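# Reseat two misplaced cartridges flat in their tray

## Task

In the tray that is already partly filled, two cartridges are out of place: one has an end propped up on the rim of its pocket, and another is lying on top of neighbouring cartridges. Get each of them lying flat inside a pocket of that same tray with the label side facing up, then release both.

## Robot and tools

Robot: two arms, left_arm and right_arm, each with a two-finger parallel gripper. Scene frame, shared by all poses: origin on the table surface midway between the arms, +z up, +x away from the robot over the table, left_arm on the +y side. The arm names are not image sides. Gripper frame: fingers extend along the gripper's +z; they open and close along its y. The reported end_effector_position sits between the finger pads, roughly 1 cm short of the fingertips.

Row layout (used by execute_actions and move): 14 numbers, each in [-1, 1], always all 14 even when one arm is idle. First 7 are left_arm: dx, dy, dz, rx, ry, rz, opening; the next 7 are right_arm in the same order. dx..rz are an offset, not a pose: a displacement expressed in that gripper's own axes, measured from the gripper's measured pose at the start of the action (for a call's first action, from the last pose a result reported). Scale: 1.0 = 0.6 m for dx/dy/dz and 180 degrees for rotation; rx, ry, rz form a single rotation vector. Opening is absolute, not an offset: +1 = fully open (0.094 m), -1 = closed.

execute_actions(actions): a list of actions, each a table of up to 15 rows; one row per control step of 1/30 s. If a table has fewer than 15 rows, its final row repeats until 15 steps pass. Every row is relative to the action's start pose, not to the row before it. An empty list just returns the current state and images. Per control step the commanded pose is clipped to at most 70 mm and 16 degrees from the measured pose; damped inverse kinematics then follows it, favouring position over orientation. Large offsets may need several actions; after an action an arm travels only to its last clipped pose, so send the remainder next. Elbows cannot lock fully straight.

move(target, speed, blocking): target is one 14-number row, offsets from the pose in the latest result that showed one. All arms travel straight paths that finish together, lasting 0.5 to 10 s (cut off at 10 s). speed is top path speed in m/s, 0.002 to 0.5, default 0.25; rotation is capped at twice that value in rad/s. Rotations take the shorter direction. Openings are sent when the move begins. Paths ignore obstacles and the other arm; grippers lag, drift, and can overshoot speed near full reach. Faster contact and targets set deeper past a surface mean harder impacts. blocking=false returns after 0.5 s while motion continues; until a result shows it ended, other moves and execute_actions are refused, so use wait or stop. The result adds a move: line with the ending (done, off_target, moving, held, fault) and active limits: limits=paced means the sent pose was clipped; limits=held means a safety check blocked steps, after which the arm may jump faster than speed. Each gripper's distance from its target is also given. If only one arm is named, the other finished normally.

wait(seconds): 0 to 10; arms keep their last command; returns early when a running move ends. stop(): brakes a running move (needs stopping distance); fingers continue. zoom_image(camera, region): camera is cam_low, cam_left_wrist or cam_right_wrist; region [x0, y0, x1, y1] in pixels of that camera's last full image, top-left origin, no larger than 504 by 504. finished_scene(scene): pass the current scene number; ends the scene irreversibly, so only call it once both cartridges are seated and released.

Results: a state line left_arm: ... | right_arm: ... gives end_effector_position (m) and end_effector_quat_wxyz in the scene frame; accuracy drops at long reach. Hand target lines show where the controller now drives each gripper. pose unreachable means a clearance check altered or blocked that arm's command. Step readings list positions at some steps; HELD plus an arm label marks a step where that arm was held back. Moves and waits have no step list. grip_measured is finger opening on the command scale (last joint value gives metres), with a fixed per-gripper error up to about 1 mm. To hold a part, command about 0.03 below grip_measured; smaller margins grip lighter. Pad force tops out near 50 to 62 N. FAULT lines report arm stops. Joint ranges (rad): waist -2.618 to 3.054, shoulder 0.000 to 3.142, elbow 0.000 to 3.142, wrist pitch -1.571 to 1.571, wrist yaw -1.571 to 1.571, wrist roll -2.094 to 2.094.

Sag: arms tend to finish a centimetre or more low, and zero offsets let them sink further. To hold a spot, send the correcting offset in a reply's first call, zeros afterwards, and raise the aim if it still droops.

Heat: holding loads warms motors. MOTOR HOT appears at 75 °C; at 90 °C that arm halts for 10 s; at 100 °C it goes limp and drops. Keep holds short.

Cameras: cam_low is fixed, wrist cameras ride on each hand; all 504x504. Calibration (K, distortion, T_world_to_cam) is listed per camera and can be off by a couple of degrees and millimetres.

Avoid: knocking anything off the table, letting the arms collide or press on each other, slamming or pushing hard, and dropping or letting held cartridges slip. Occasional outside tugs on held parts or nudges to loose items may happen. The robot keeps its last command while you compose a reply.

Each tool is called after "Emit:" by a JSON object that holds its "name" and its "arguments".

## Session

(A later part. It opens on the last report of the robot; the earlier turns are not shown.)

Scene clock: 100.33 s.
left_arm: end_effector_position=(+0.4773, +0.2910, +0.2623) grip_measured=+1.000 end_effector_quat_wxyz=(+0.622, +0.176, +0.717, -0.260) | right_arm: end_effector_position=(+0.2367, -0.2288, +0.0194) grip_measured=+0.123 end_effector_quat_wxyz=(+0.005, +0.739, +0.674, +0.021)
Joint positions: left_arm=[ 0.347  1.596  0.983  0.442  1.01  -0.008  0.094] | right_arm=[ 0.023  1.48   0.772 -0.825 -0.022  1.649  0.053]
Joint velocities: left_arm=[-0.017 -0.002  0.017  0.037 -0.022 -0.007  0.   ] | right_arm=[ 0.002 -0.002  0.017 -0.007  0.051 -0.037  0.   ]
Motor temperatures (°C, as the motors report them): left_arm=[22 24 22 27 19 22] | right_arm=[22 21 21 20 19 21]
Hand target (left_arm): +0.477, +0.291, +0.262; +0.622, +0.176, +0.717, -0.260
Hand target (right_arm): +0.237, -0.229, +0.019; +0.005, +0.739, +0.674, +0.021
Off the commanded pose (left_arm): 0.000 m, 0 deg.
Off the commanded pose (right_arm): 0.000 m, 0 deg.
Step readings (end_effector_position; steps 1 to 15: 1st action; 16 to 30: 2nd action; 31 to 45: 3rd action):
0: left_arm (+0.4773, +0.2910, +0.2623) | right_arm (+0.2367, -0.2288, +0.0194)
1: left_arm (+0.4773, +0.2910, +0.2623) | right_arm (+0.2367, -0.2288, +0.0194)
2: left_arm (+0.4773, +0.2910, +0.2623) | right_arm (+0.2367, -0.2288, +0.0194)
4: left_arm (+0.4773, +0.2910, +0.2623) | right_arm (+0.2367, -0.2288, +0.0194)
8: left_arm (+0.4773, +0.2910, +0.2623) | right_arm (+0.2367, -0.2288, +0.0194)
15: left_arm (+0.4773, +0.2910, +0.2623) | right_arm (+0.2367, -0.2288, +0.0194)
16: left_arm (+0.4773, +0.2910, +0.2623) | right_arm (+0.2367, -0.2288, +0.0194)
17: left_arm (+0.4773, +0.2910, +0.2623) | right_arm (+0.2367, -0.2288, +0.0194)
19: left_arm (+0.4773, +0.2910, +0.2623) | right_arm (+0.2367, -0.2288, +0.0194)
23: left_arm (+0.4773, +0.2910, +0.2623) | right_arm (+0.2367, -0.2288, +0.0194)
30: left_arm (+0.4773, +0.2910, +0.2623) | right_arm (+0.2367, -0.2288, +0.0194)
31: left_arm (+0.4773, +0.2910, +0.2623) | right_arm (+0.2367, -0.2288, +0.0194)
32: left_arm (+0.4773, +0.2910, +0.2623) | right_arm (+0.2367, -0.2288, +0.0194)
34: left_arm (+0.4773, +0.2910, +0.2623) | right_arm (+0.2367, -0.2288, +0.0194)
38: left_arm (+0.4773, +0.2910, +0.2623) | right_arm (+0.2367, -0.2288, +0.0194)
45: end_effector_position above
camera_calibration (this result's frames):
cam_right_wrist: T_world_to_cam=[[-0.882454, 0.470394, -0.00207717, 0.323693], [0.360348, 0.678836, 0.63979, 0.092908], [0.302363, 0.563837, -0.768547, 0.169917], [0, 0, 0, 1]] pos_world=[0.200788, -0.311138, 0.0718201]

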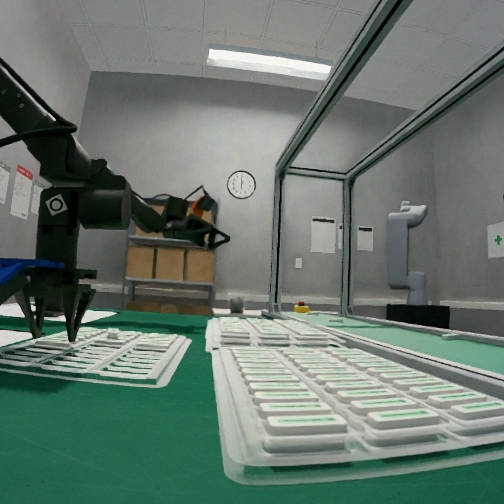

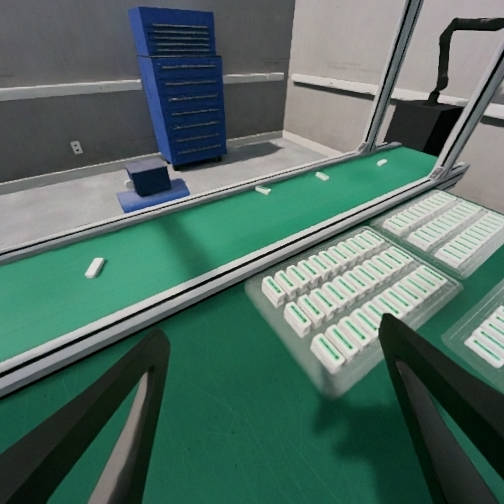

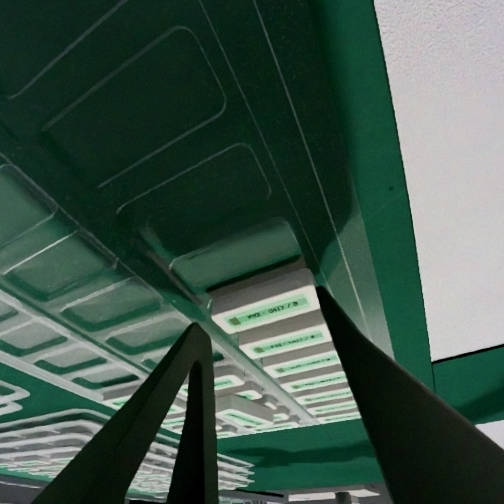

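Emit:
{"name": "move", "arguments": {"target": [0,0,0,0,0,0,1,0,0,-0.06,0,0,0,0.2], "speed": 0.08}}

Emit:
{"name": "move", "arguments": {"target": [0,0,0,0,0,0,1,0.157,0.095,-0.015,-0.01,0,-0.105,0], "speed": 0.15}}

Emit:
{"name": "zoom_image", "arguments": {"camera": "cam_low", "region": [0,280,160,380]}}

Scene clock: 108.67 s.
left_arm: end_effector_position=(+0.4773, +0.2910, +0.2623) grip_measured=+1.000 end_effector_quat_wxyz=(+0.622, +0.176, +0.717, -0.260) | right_arm: end_effector_position=(+0.2306, -0.2287, +0.0436) grip_measured=+0.197 end_effector_quat_wxyz=(-0.003, +0.739, +0.674, +0.013)
Joint positions: left_arm=[ 0.347  1.596  0.983  0.442  1.01  -0.008  0.094] | right_arm=[ 0.023  1.436  0.839 -0.959 -0.022  1.649  0.056]
Joint velocities: left_arm=[-0.002  0.007 -0.007 -0.037  0.022 -0.051  0.   ] | right_arm=[-0.007  0.007 -0.007 -0.051 -0.022  0.007 -0.001]
Motor temperatures (°C, as the motors report them): left_arm=[22 24 22 27 19 22] | right_arm=[22 20 22 20 19 21]
Hand target (left_arm): +0.477, +0.291, +0.262; +0.622, +0.176, +0.717, -0.260
Hand target (right_arm): +0.236, -0.230, +0.055; +0.005, +0.739, +0.674, +0.021
Off the commanded pose (left_arm): 0.000 m, 0 deg.
Off the commanded pose (right_arm): 0.013 m, 1 deg.
move: off_target (right_arm)
camera_calibration (this result's frames):
cam_right_wrist: T_world_to_cam=[[-0.882269, 0.470391, 0.0182758, 0.317423], [0.374898, 0.678622, 0.631605, 0.0765139], [0.284699, 0.564097, -0.775075, 0.1947], [0, 0, 0, 1]] pos_world=[0.195936, -0.311067, 0.0967796]

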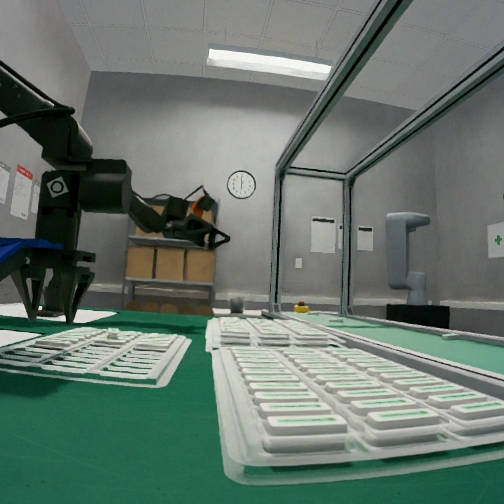

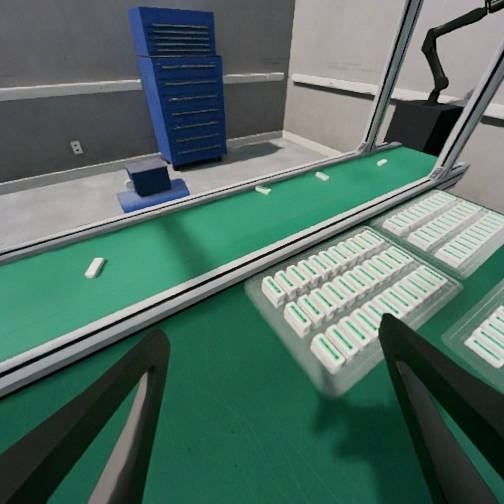

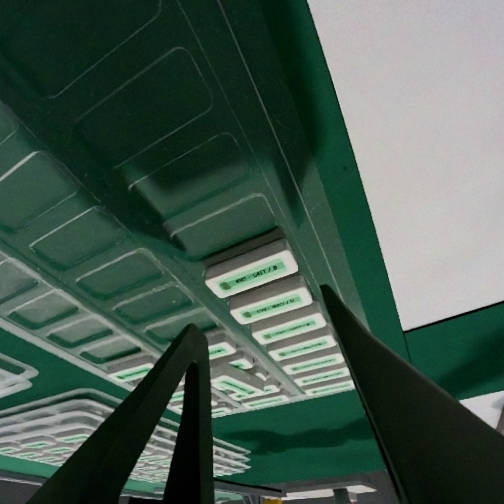

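Scene clock: 110.10 s.
left_arm: end_effector_position=(+0.4773, +0.2910, +0.2623) grip_measured=+1.000 end_effector_quat_wxyz=(+0.622, +0.176, +0.717, -0.260) | right_arm: end_effector_position=(+0.2889, -0.1428, +0.0483) grip_measured=+0.003 end_effector_quat_wxyz=(-0.000, +0.624, +0.781, +0.020)
Joint positions: left_arm=[ 0.347  1.596  0.983  0.442  1.01  -0.008  0.094] | right_arm=[ 0.321  1.686  1.105 -0.958 -0.023  1.631  0.047]
Joint velocities: left_arm=[-0.012 -0.002 -0.002  0.022 -0.007  0.081  0.   ] | right_arm=[-0.002  0.007  0.017  0.066  0.022 -0.081 -0.002]
Motor temperatures (°C, as the motors report them): left_arm=[22 24 22 27 19 22] | right_arm=[22 20 22 20 19 21]
Hand target (left_arm): +0.477, +0.291, +0.262; +0.622, +0.176, +0.717, -0.260
Hand target (right_arm): +0.297, -0.142, +0.056; +0.012, +0.619, +0.785, +0.024
Off the commanded pose (left_arm): 0.000 m, 0 deg.
Off the commanded pose (right_arm): 0.010 m, 2 deg.
move: done
camera_calibration (this result's frames):
cam_right_wrist: T_world_to_cam=[[-0.984855, 0.173366, 0.0024117, 0.316394], [0.134987, 0.757955, 0.638186, 0.073701], [0.108812, 0.628846, -0.769878, 0.193101], [0, 0, 0, 1]] pos_world=[0.280642, -0.232145, 0.100866]

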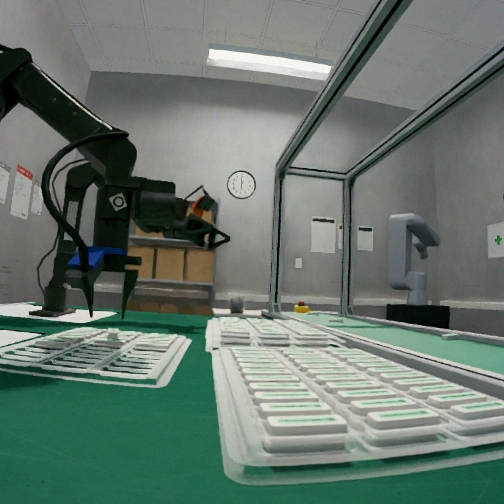

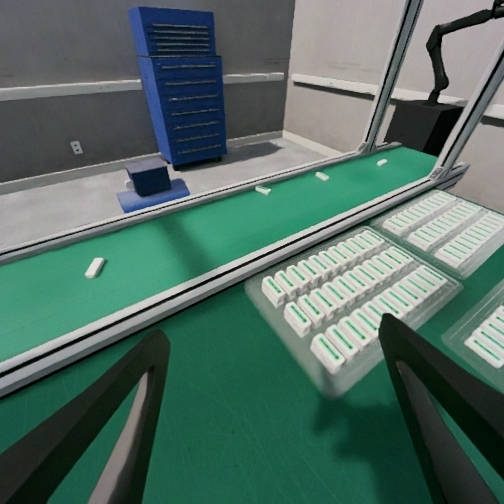

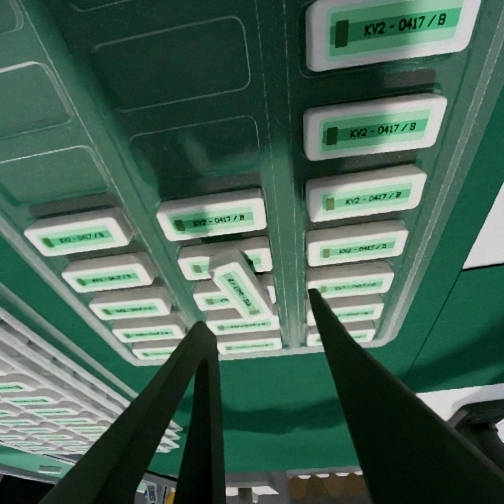

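Region (0, 280, 160, 380) of cam_low's 504x504 image, scaled by 3.150, with more detail than that image has; it fills the top 315 rows of this view, and the rest is white.

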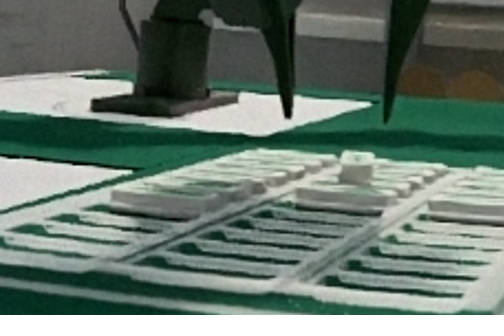

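Emit:
{"name": "move", "arguments": {"target": [0,0,0,0,0,0,1,0.01,0.016,0.034,-0.01,0,0,0], "speed": 0.04}}

Emit:
{"name": "zoom_image", "arguments": {"camera": "cam_low", "region": [50,290,170,360]}}

Scene clock: 117.83 s.
left_arm: end_effector_position=(+0.4773, +0.2910, +0.2623) grip_measured=+1.000 end_effector_quat_wxyz=(+0.622, +0.176, +0.717, -0.260) | right_arm: end_effector_position=(+0.2987, -0.1356, +0.0311) grip_measured=+0.003 end_effector_quat_wxyz=(+0.008, +0.624, +0.781, +0.032)
Joint positions: left_arm=[ 0.347  1.596  0.983  0.442  1.01  -0.008  0.094] | right_arm=[ 0.335  1.725  1.076 -0.859 -0.023  1.646  0.047]
Joint velocities: left_arm=[ 0.007  0.007 -0.027  0.007  0.081  0.051  0.   ] | right_arm=[-0.007  0.002  0.022  0.022 -0.081 -0.051 -0.001]
Motor temperatures (°C, as the motors report them): left_arm=[22 24 22 28 19 22] | right_arm=[22 21 22 20 19 21]
Hand target (left_arm): +0.477, +0.291, +0.262; +0.622, +0.176, +0.717, -0.260
Hand target (right_arm): +0.297, -0.134, +0.028; +0.010, +0.624, +0.781, +0.032
Off the commanded pose (left_arm): 0.000 m, 0 deg.
Off the commanded pose (right_arm): 0.003 m, 0 deg.
move: done
camera_calibration (this result's frames):
cam_right_wrist: T_world_to_cam=[[-0.984345, 0.174576, -0.0242457, 0.325652], [0.117356, 0.751826, 0.648834, 0.0819459], [0.131499, 0.635831, -0.760544, 0.168154], [0, 0, 0, 1]] pos_world=[0.288825, -0.225377, 0.0826145]

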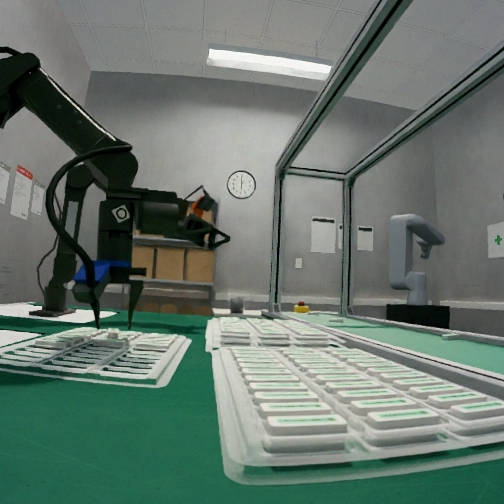

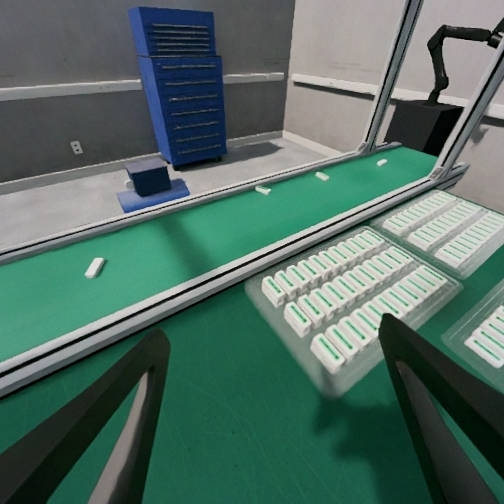

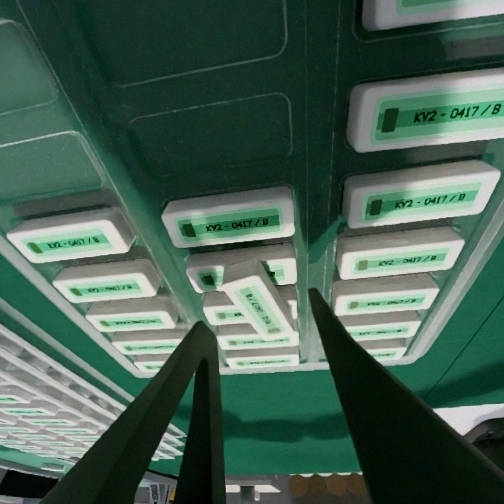

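Region (50, 290, 170, 360) of cam_low's 504x504 image, scaled by 4.200, with more detail than that image has; it fills the top 294 rows of this view, and the rest is white.

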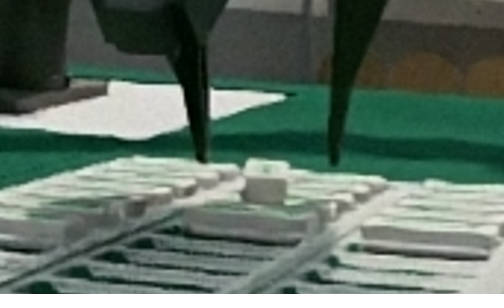

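Emit:
{"name": "move", "arguments": {"target": [0,0,0,0,0,0,1,0.002,-0.003,0.017,0,0,0,-0.3], "speed": 0.02}}

Emit:
{"name": "move", "arguments": {"target": [0,0,0,0,0,0,1,0,0,0,0,0,0,-0.68]}}

Emit:
{"name": "zoom_image", "arguments": {"camera": "cam_low", "region": [50,290,170,360]}}

Scene clock: 123.83 s.
left_arm: end_effector_position=(+0.4773, +0.2910, +0.2623) grip_measured=+1.000 end_effector_quat_wxyz=(+0.622, +0.176, +0.717, -0.260) | right_arm: end_effector_position=(+0.2982, -0.1357, +0.0235) grip_measured=-0.297 end_effector_quat_wxyz=(+0.008, +0.624, +0.781, +0.031)
Joint positions: left_arm=[ 0.347  1.596  0.983  0.442  1.01  -0.008  0.094] | right_arm=[ 0.335  1.738  1.057 -0.83  -0.023  1.646  0.033]
Joint velocities: left_arm=[-0.007 -0.007 -0.027  0.007  0.037 -0.022  0.   ] | right_arm=[-0.017  0.007 -0.027 -0.066 -0.007  0.037 -0.001]
Motor temperatures (°C, as the motors report them): left_arm=[22 24 22 28 19 22] | right_arm=[22 21 22 20 19 21]
Hand target (left_arm): +0.477, +0.291, +0.262; +0.622, +0.176, +0.717, -0.260
Hand target (right_arm): +0.297, -0.134, +0.021; +0.008, +0.624, +0.781, +0.032
Off the commanded pose (left_arm): 0.000 m, 0 deg.
Off the commanded pose (right_arm): 0.003 m, 0 deg.
move: done
camera_calibration (this result's frames):
cam_right_wrist: T_world_to_cam=[[-0.98433, 0.174935, -0.02219, 0.325017], [0.119072, 0.752202, 0.648084, 0.0866441], [0.130064, 0.635287, -0.761245, 0.162849], [0, 0, 0, 1]] pos_world=[0.288426, -0.225486, 0.0750271]

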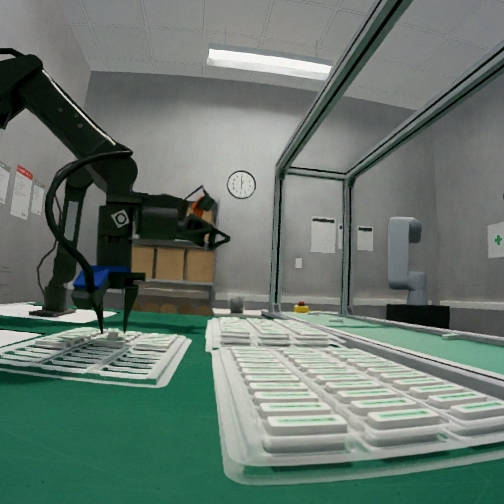

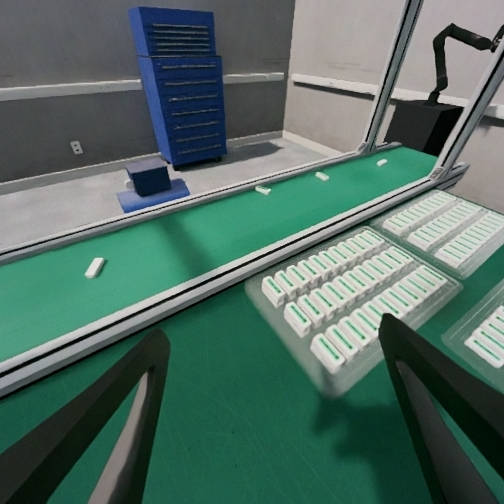

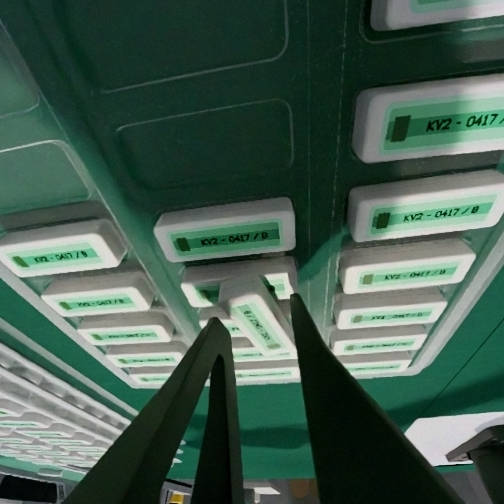

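Scene clock: 124.33 s.
left_arm: end_effector_position=(+0.4773, +0.2910, +0.2623) grip_measured=+1.000 end_effector_quat_wxyz=(+0.622, +0.176, +0.717, -0.260) | right_arm: end_effector_position=(+0.2983, -0.1357, +0.0235) grip_measured=-0.664 end_effector_quat_wxyz=(+0.008, +0.624, +0.781, +0.031)
Joint positions: left_arm=[ 0.347  1.596  0.983  0.442  1.01  -0.008  0.094] | right_arm=[ 0.335  1.738  1.057 -0.83  -0.023  1.646  0.016]
Joint velocities: left_arm=[ 0.002  0.007 -0.017  0.007  0.11  -0.007  0.   ] | right_arm=[-0.002  0.007 -0.002 -0.007  0.051 -0.022 -0.001]
Motor temperatures (°C, as the motors report them): left_arm=[22 24 22 28 19 22] | right_arm=[22 21 22 20 19 21]
Hand target (left_arm): +0.477, +0.291, +0.262; +0.622, +0.176, +0.717, -0.260
Hand target (right_arm): +0.298, -0.136, +0.023; +0.008, +0.624, +0.781, +0.031
Off the commanded pose (left_arm): 0.000 m, 0 deg.
Off the commanded pose (right_arm): 0.000 m, 0 deg.
move: done
camera_calibration (this result's frames):
cam_right_wrist: T_world_to_cam=[[-0.984322, 0.174938, -0.0225295, 0.325107], [0.118835, 0.75213, 0.648212, 0.0866666], [0.130342, 0.635372, -0.761127, 0.162749], [0, 0, 0, 1]] pos_world=[0.288498, -0.225464, 0.0750191]

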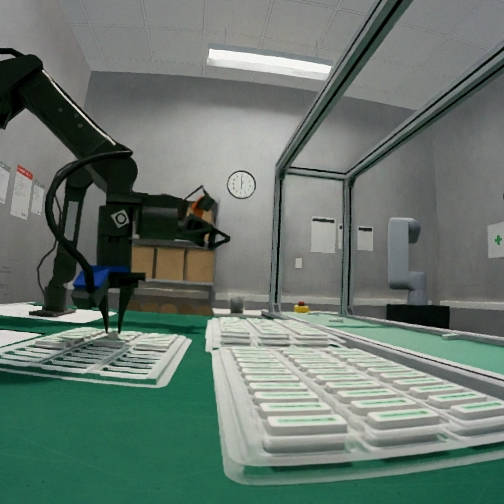

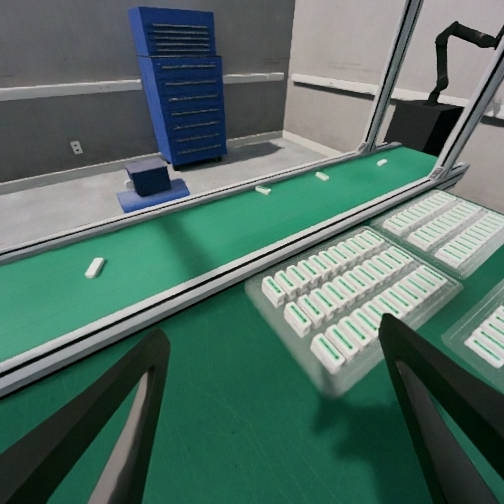

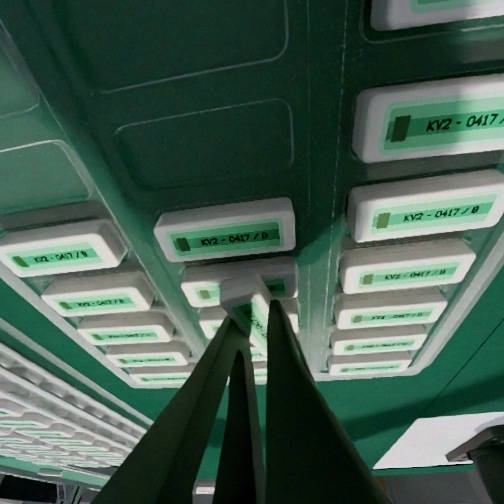

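Region (50, 290, 170, 360) of cam_low's 504x504 image, scaled by 4.200, with more detail than that image has; it fills the top 294 rows of this view, and the rest is white.

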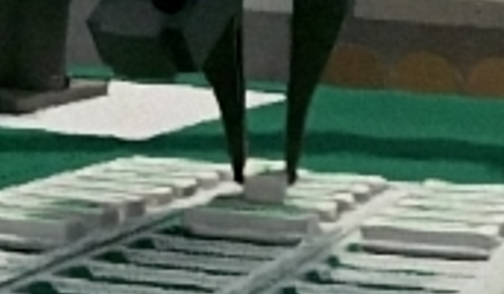

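Emit:
{"name": "move", "arguments": {"target": [0,0,0,0,0,0,1,0,0,-0.05,0,0,0,-0.7], "speed": 0.05}}

Emit:
{"name": "move", "arguments": {"target": [0,0,0,0,0,0,1,-0.165,-0.013,0,0,0,-0.43,-0.7]}}

Emit:
{"name": "zoom_image", "arguments": {"camera": "cam_low", "region": [30,290,170,370]}}

Scene clock: 134.00 s.
left_arm: end_effector_position=(+0.4773, +0.2910, +0.2623) grip_measured=+1.000 end_effector_quat_wxyz=(+0.622, +0.176, +0.717, -0.260) | right_arm: end_effector_position=(+0.2911, -0.1379, +0.0393) grip_measured=-0.674 end_effector_quat_wxyz=(-0.000, +0.624, +0.781, +0.020)
Joint positions: left_arm=[ 0.347  1.596  0.983  0.442  1.01  -0.008  0.094] | right_arm=[ 0.335  1.71   1.094 -0.922 -0.023  1.646  0.015]
Joint velocities: left_arm=[-0.022  0.002 -0.012  0.051 -0.007  0.066  0.   ] | right_arm=[-0.002  0.002  0.002 -0.007 -0.022  0.007 -0.   ]
Motor temperatures (°C, as the motors report them): left_arm=[22 24 22 28 19 22] | right_arm=[22 21 22 20 19 21]
Hand target (left_arm): +0.477, +0.291, +0.262; +0.622, +0.176, +0.717, -0.260
Hand target (right_arm): +0.297, -0.137, +0.053; +0.008, +0.624, +0.781, +0.031
Off the commanded pose (left_arm): 0.000 m, 0 deg.
Off the commanded pose (right_arm): 0.015 m, 2 deg.
move: off_target (right_arm)
camera_calibration (this result's frames):
cam_right_wrist: T_world_to_cam=[[-0.984593, 0.174855, 0.00158258, 0.317817], [0.135504, 0.757231, 0.638936, 0.075153], [0.110523, 0.629307, -0.769258, 0.182418], [0, 0, 0, 1]] pos_world=[0.282576, -0.227277, 0.0918052]

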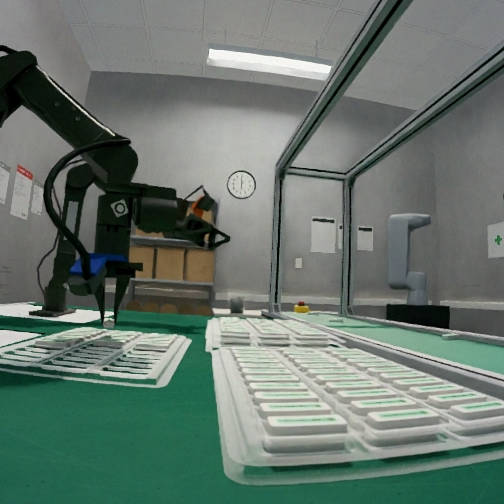

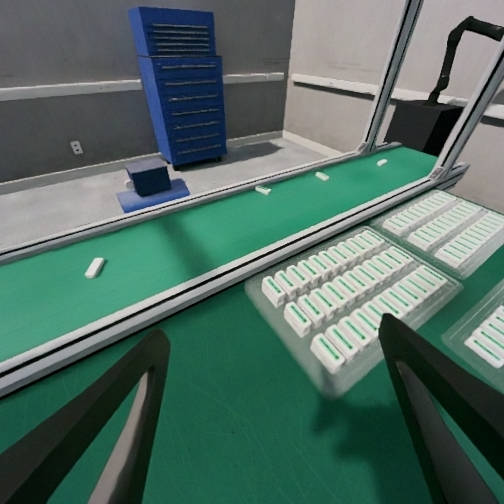

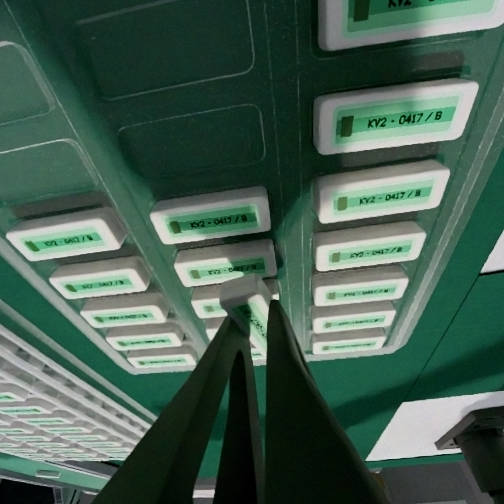

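Scene clock: 137.33 s.
left_arm: end_effector_position=(+0.4773, +0.2910, +0.2623) grip_measured=+1.000 end_effector_quat_wxyz=(+0.622, +0.176, +0.717, -0.260) | right_arm: end_effector_position=(+0.3049, -0.2350, +0.0368) grip_measured=-0.674 end_effector_quat_wxyz=(+0.013, +0.001, +1.000, +0.013)
Joint positions: left_arm=[ 0.347  1.596  0.983  0.442  1.01  -0.008  0.094] | right_arm=[ 0.003  1.719  1.094 -0.922 -0.027 -0.033  0.015]
Joint velocities: left_arm=[-0.012 -0.002 -0.002 -0.037  0.007  0.022  0.   ] | right_arm=[-0.002  0.007 -0.022 -0.066 -0.022 -0.051 -0.   ]
Motor temperatures (°C, as the motors report them): left_arm=[22 24 22 28 19 22] | right_arm=[22 21 22 20 19 21]
Hand target (left_arm): +0.477, +0.291, +0.262; +0.622, +0.176, +0.717, -0.260
Hand target (right_arm): +0.304, -0.236, +0.036; +0.012, -0.001, +1.000, +0.017
Off the commanded pose (left_arm): 0.000 m, 0 deg.
Off the commanded pose (right_arm): 0.001 m, 0 deg.
move: done
camera_calibration (this result's frames):
cam_right_wrist: T_world_to_cam=[[-0.388756, -0.921254, -0.0126195, -0.0903433], [-0.739505, 0.303832, 0.600681, 0.310095], [-0.549546, 0.242851, -0.799389, 0.351602], [0, 0, 0, 1]] pos_world=[0.387417, -0.262833, 0.0936586]

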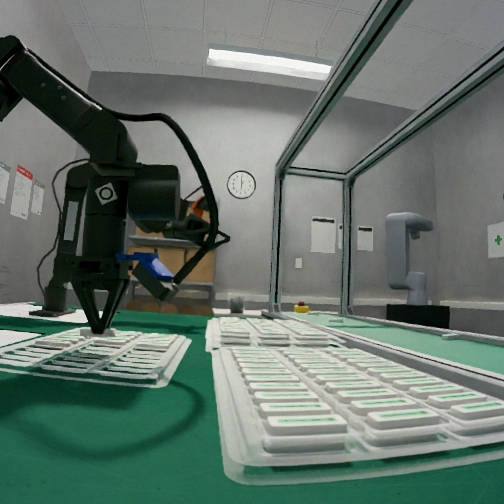

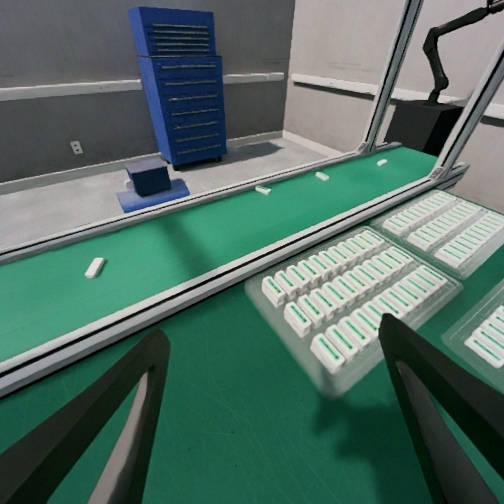

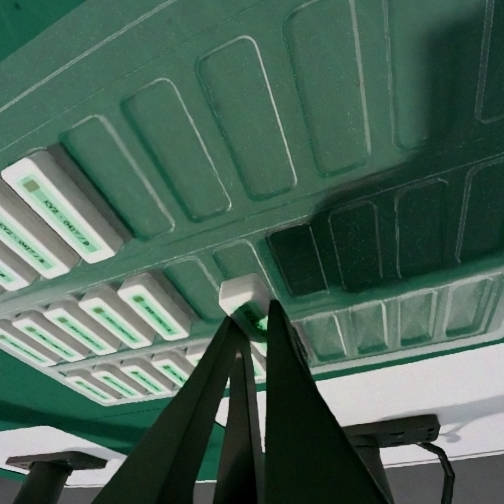

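Region (30, 290, 170, 370) of cam_low's 504x504 image, scaled by 3.600, with more detail than that image has; it fills the top 288 rows of this view, and the rest is white.

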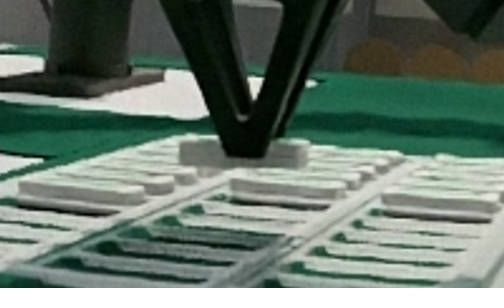

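Emit:
{"name": "move", "arguments": {"target": [0,0,0,0,0,0,1,0.008,0.011,0.024,0,-0.008,0,-0.7], "speed": 0.03}}

Emit:
{"name": "zoom_image", "arguments": {"camera": "cam_low", "region": [30,290,170,370]}}

Emit:
{"name": "zoom_image", "arguments": {"camera": "cam_right_wrist", "region": [150,200,370,400]}}

Scene clock: 148.20 s.
left_arm: end_effector_position=(+0.4773, +0.2910, +0.2623) grip_measured=+1.000 end_effector_quat_wxyz=(+0.622, +0.176, +0.717, -0.260) | right_arm: end_effector_position=(+0.2962, -0.2300, +0.0204) grip_measured=-0.674 end_effector_quat_wxyz=(+0.009, +0.001, +1.000, +0.013)
Joint positions: left_arm=[ 0.347  1.596  0.983  0.442  1.01  -0.008  0.094] | right_arm=[ 0.019  1.719  1.023 -0.856 -0.027 -0.016  0.015]
Joint velocities: left_arm=[ 0.007 -0.002 -0.022 -0.007  0.007 -0.007  0.   ] | right_arm=[-0.012  0.002 -0.022 -0.007  0.007  0.051  0.001]
Motor temperatures (°C, as the motors report them): left_arm=[22 24 22 28 19 22] | right_arm=[22 21 22 20 19 21]
Hand target (left_arm): +0.477, +0.291, +0.262; +0.622, +0.176, +0.717, -0.260
Hand target (right_arm): +0.300, -0.228, +0.023; +0.025, +0.001, +1.000, +0.013
Off the commanded pose (left_arm): 0.000 m, 0 deg.
Off the commanded pose (right_arm): 0.005 m, 2 deg.
move: done
camera_calibration (this result's frames):
cam_right_wrist: T_world_to_cam=[[-0.389873, -0.920806, -0.0107124, -0.0888684], [-0.735435, 0.304343, 0.605401, 0.310783], [-0.554197, 0.243908, -0.795848, 0.334067], [0, 0, 0, 1]] pos_world=[0.379053, -0.257897, 0.0767661]

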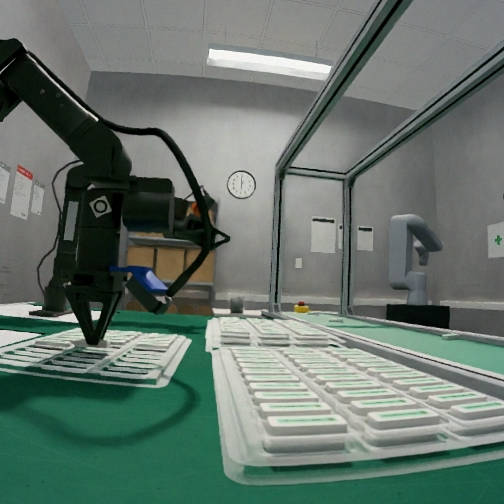

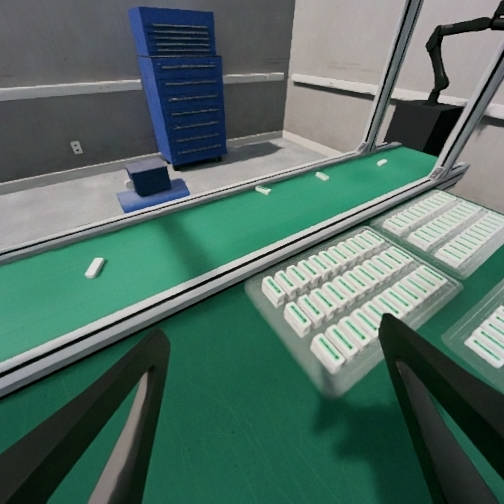

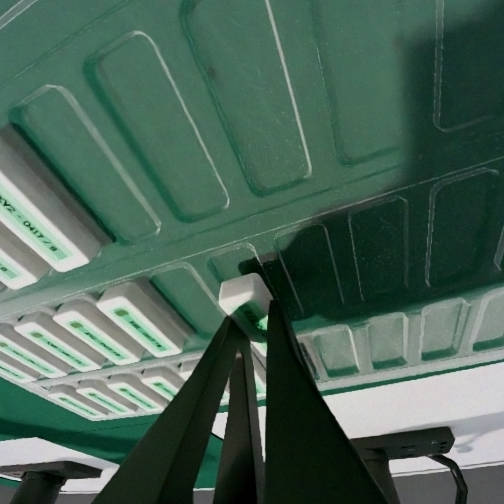

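Region (30, 290, 170, 370) of cam_low's 504x504 image, scaled by 3.600, with more detail than that image has; it fills the top 288 rows of this view, and the rest is white.

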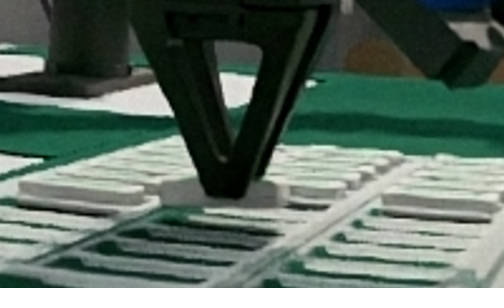

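Region (150, 200, 370, 400) of cam_right_wrist's 504x504 image, scaled by 2.291, with more detail than that image has; it fills the top 458 rows of this view, and the rest is white.

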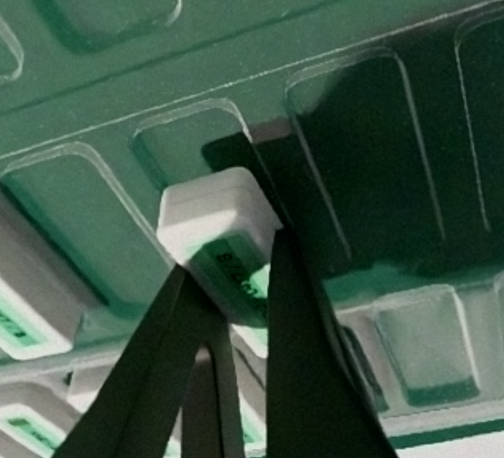

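Emit:
{"name": "move", "arguments": {"target": [0,0,0,0,0,0,1,-0.014,0,-0.002,0,-0.015,0,-0.7], "speed": 0.015}}

Emit:
{"name": "zoom_image", "arguments": {"camera": "cam_low", "region": [30,290,170,370]}}

Emit:
{"name": "zoom_image", "arguments": {"camera": "cam_right_wrist", "region": [150,200,370,400]}}

Scene clock: 157.67 s.
left_arm: end_effector_position=(+0.4773, +0.2910, +0.2623) grip_measured=+1.000 end_effector_quat_wxyz=(+0.622, +0.176, +0.717, -0.260) | right_arm: end_effector_position=(+0.3014, -0.2301, +0.0205) grip_measured=-0.674 end_effector_quat_wxyz=(+0.020, +0.001, +1.000, +0.013)
Joint positions: left_arm=[ 0.347  1.596  0.983  0.442  1.01  -0.008  0.094] | right_arm=[ 0.019  1.719  1.023 -0.836 -0.027 -0.015  0.015]
Joint velocities: left_arm=[ 0.012 -0.002  0.012  0.007 -0.022  0.081  0.   ] | right_arm=[-0.012 -0.007 -0.017  0.022 -0.051 -0.066 -0.   ]
Motor temperatures (°C, as the motors report them): left_arm=[22 24 22 29 19 22] | right_arm=[22 22 22 20 19 21]
Hand target (left_arm): +0.477, +0.291, +0.262; +0.622, +0.176, +0.717, -0.260
Hand target (right_arm): +0.305, -0.230, +0.022; +0.033, +0.002, +0.999, +0.013
Off the commanded pose (left_arm): 0.000 m, 0 deg.
Off the commanded pose (right_arm): 0.003 m, 2 deg.
move: done
camera_calibration (this result's frames):
cam_right_wrist: T_world_to_cam=[[-0.389924, -0.920663, -0.0183982, -0.0867527], [-0.747624, 0.304847, 0.590023, 0.318594], [-0.537603, 0.243819, -0.807177, 0.332252], [0, 0, 0, 1]] pos_world=[0.382981, -0.258002, 0.0786123]

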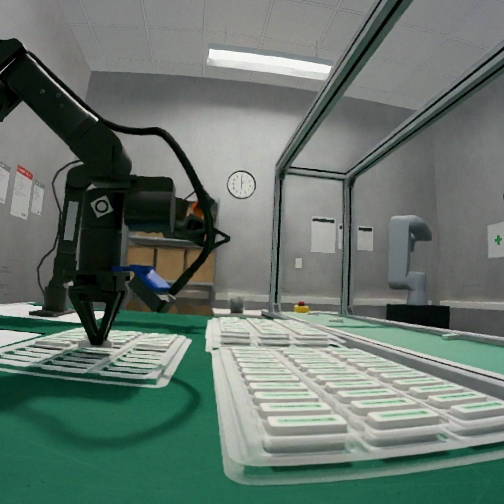

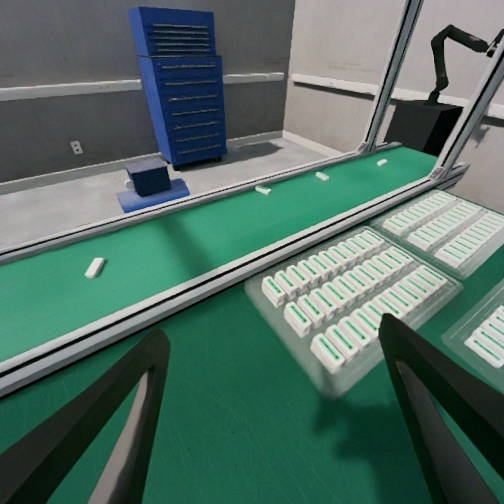

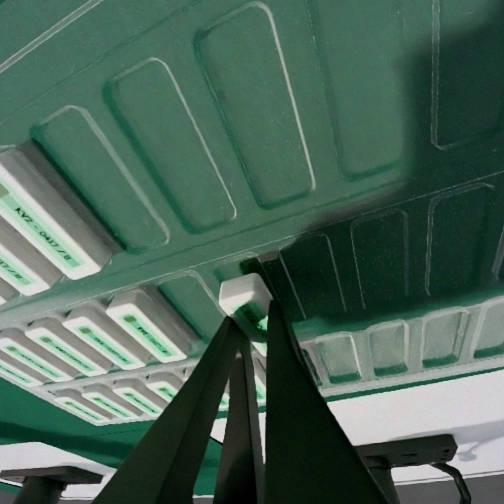

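Region (30, 290, 170, 370) of cam_low's 504x504 image, scaled by 3.600, with more detail than that image has; it fills the top 288 rows of this view, and the rest is white.

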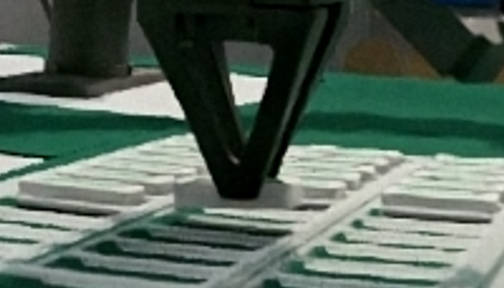

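Region (150, 200, 370, 400) of cam_right_wrist's 504x504 image, scaled by 2.291, with more detail than that image has; it fills the top 458 rows of this view, and the rest is white.

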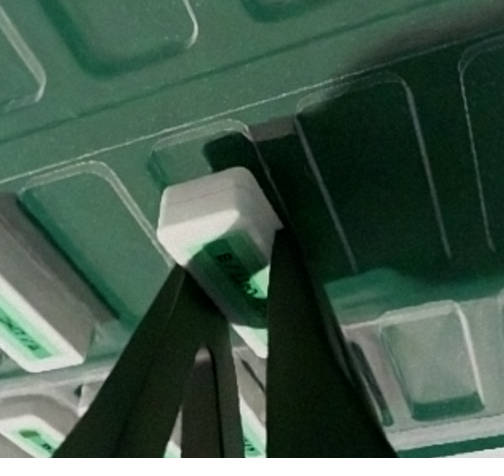

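Emit:
{"name": "move", "arguments": {"target": [0,0,0,0,0,0,1,-0.008,-0.004,0,0,-0.006,0,-0.7], "speed": 0.01}}

Emit:
{"name": "move", "arguments": {"target": [0,0,0,0,0,0,1,0,0,0.01,0,0,0,-0.7], "speed": 0.01}}

Emit:
{"name": "zoom_image", "arguments": {"camera": "cam_low", "region": [30,290,170,370]}}

Emit:
{"name": "zoom_image", "arguments": {"camera": "cam_right_wrist", "region": [150,200,370,400]}}

Scene clock: 166.77 s.
left_arm: end_effector_position=(+0.4773, +0.2910, +0.2623) grip_measured=+1.000 end_effector_quat_wxyz=(+0.622, +0.176, +0.717, -0.260) | right_arm: end_effector_position=(+0.3017, -0.2301, +0.0206) grip_measured=-0.674 end_effector_quat_wxyz=(+0.020, +0.001, +1.000, +0.013)
Joint positions: left_arm=[ 0.347  1.596  0.983  0.442  1.01  -0.008  0.094] | right_arm=[ 0.019  1.719  1.023 -0.835 -0.027 -0.015  0.015]
Joint velocities: left_arm=[-0.012 -0.012  0.002 -0.022  0.007  0.022  0.   ] | right_arm=[ 0.002  0.002 -0.017  0.022 -0.022  0.007  0.001]
Motor temperatures (°C, as the motors report them): left_arm=[22 24 23 29 19 22] | right_arm=[22 22 22 20 19 21]
Hand target (left_arm): +0.477, +0.291, +0.262; +0.622, +0.176, +0.717, -0.260
Hand target (right_arm): +0.306, -0.233, +0.021; +0.029, +0.002, +0.999, +0.013
Off the commanded pose (left_arm): 0.000 m, 0 deg.
Off the commanded pose (right_arm): 0.005 m, 1 deg.
move: done
camera_calibration (this result's frames):
cam_right_wrist: T_world_to_cam=[[-0.389903, -0.920664, -0.0188249, -0.0866443], [-0.748299, 0.304859, 0.58916, 0.319026], [-0.53668, 0.243802, -0.807797, 0.332145], [0, 0, 0, 1]] pos_world=[0.383199, -0.258006, 0.0787174]

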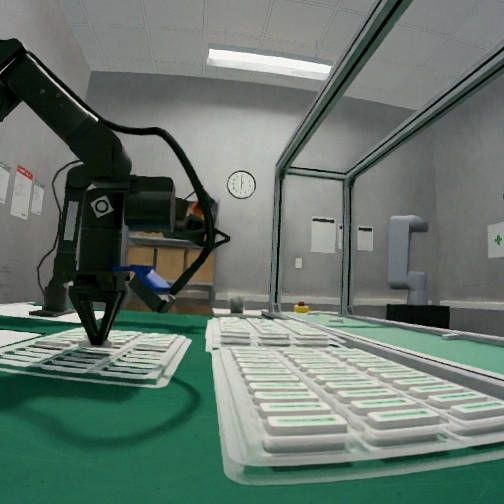

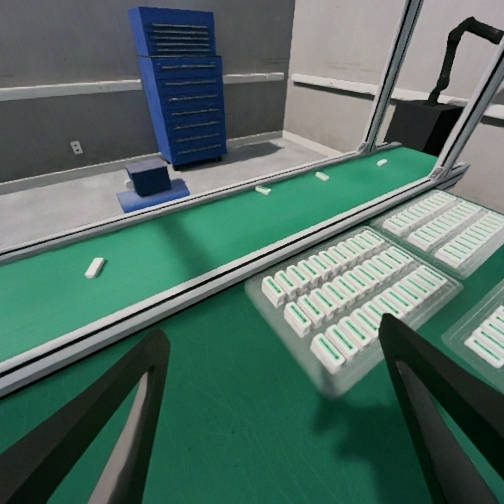

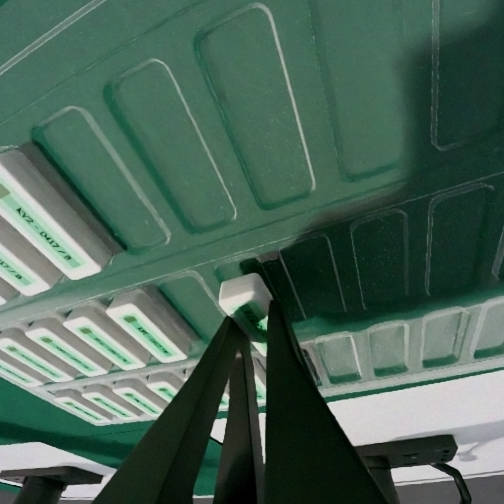

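Scene clock: 167.60 s.
left_arm: end_effector_position=(+0.4773, +0.2910, +0.2623) grip_measured=+1.000 end_effector_quat_wxyz=(+0.622, +0.176, +0.717, -0.260) | right_arm: end_effector_position=(+0.3010, -0.2301, +0.0186) grip_measured=-0.674 end_effector_quat_wxyz=(+0.017, +0.001, +1.000, +0.013)
Joint positions: left_arm=[ 0.347  1.596  0.983  0.442  1.01  -0.008  0.094] | right_arm=[ 0.019  1.726  1.023 -0.834 -0.027 -0.015  0.015]
Joint velocities: left_arm=[ 0.002  0.002  0.002  0.037 -0.022 -0.022  0.   ] | right_arm=[-0.007 -0.007  0.012 -0.066  0.037  0.007 -0.   ]
Motor temperatures (°C, as the motors report them): left_arm=[22 24 23 29 19 22] | right_arm=[22 22 22 20 19 21]
Hand target (left_arm): +0.477, +0.291, +0.262; +0.622, +0.176, +0.717, -0.260
Hand target (right_arm): +0.302, -0.230, +0.015; +0.020, +0.001, +1.000, +0.013
Off the commanded pose (left_arm): 0.000 m, 0 deg.
Off the commanded pose (right_arm): 0.004 m, 0 deg.
move: done
camera_calibration (this result's frames):
cam_right_wrist: T_world_to_cam=[[-0.390023, -0.920661, -0.0162647, -0.0869253], [-0.744236, 0.304784, 0.594322, 0.318391], [-0.542213, 0.243904, -0.804062, 0.33182], [0, 0, 0, 1]] pos_world=[0.382972, -0.258001, 0.076163]

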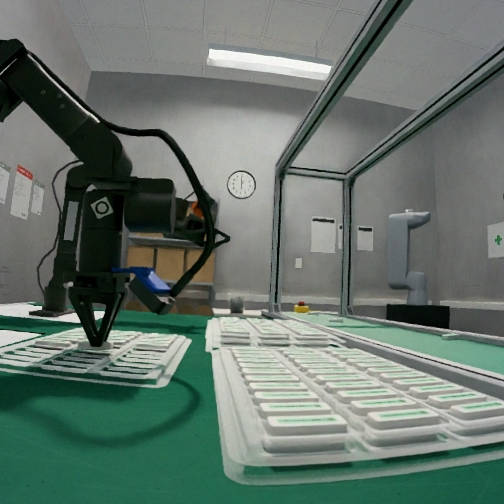

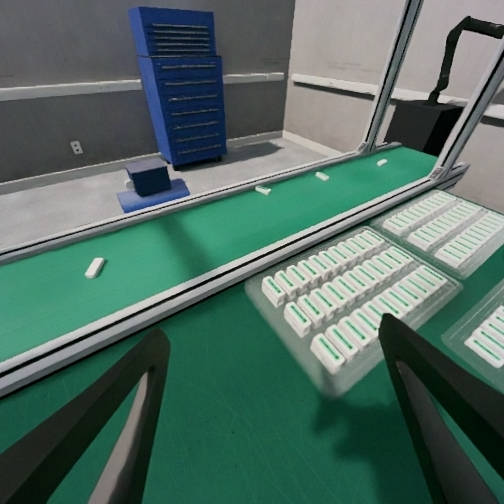

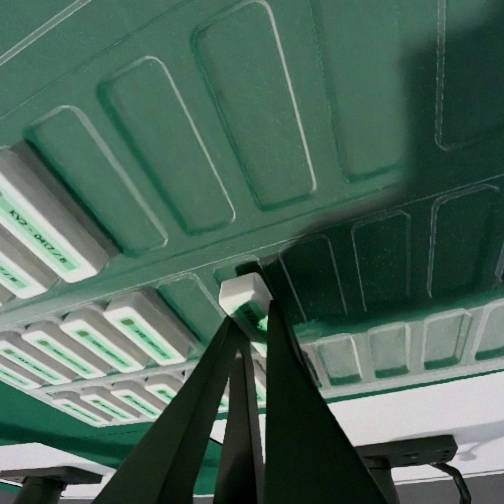

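Region (30, 290, 170, 370) of cam_low's 504x504 image, scaled by 3.600, with more detail than that image has; it fills the top 288 rows of this view, and the rest is white.

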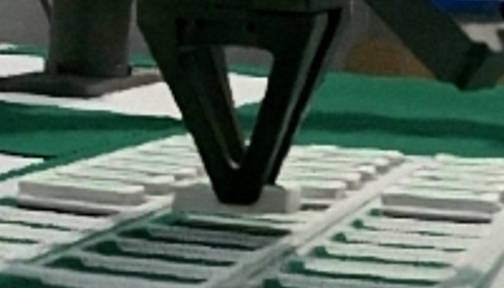

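Region (150, 200, 370, 400) of cam_right_wrist's 504x504 image, scaled by 2.291, with more detail than that image has; it fills the top 458 rows of this view, and the rest is white.

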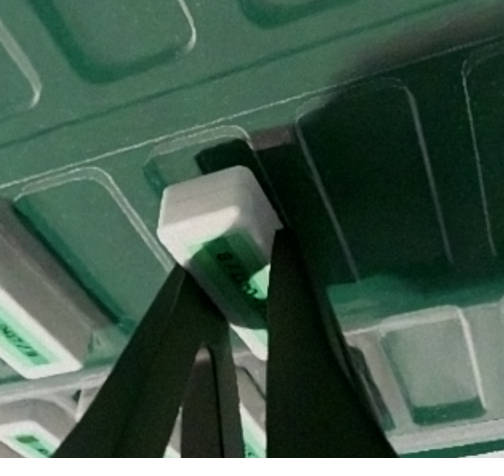

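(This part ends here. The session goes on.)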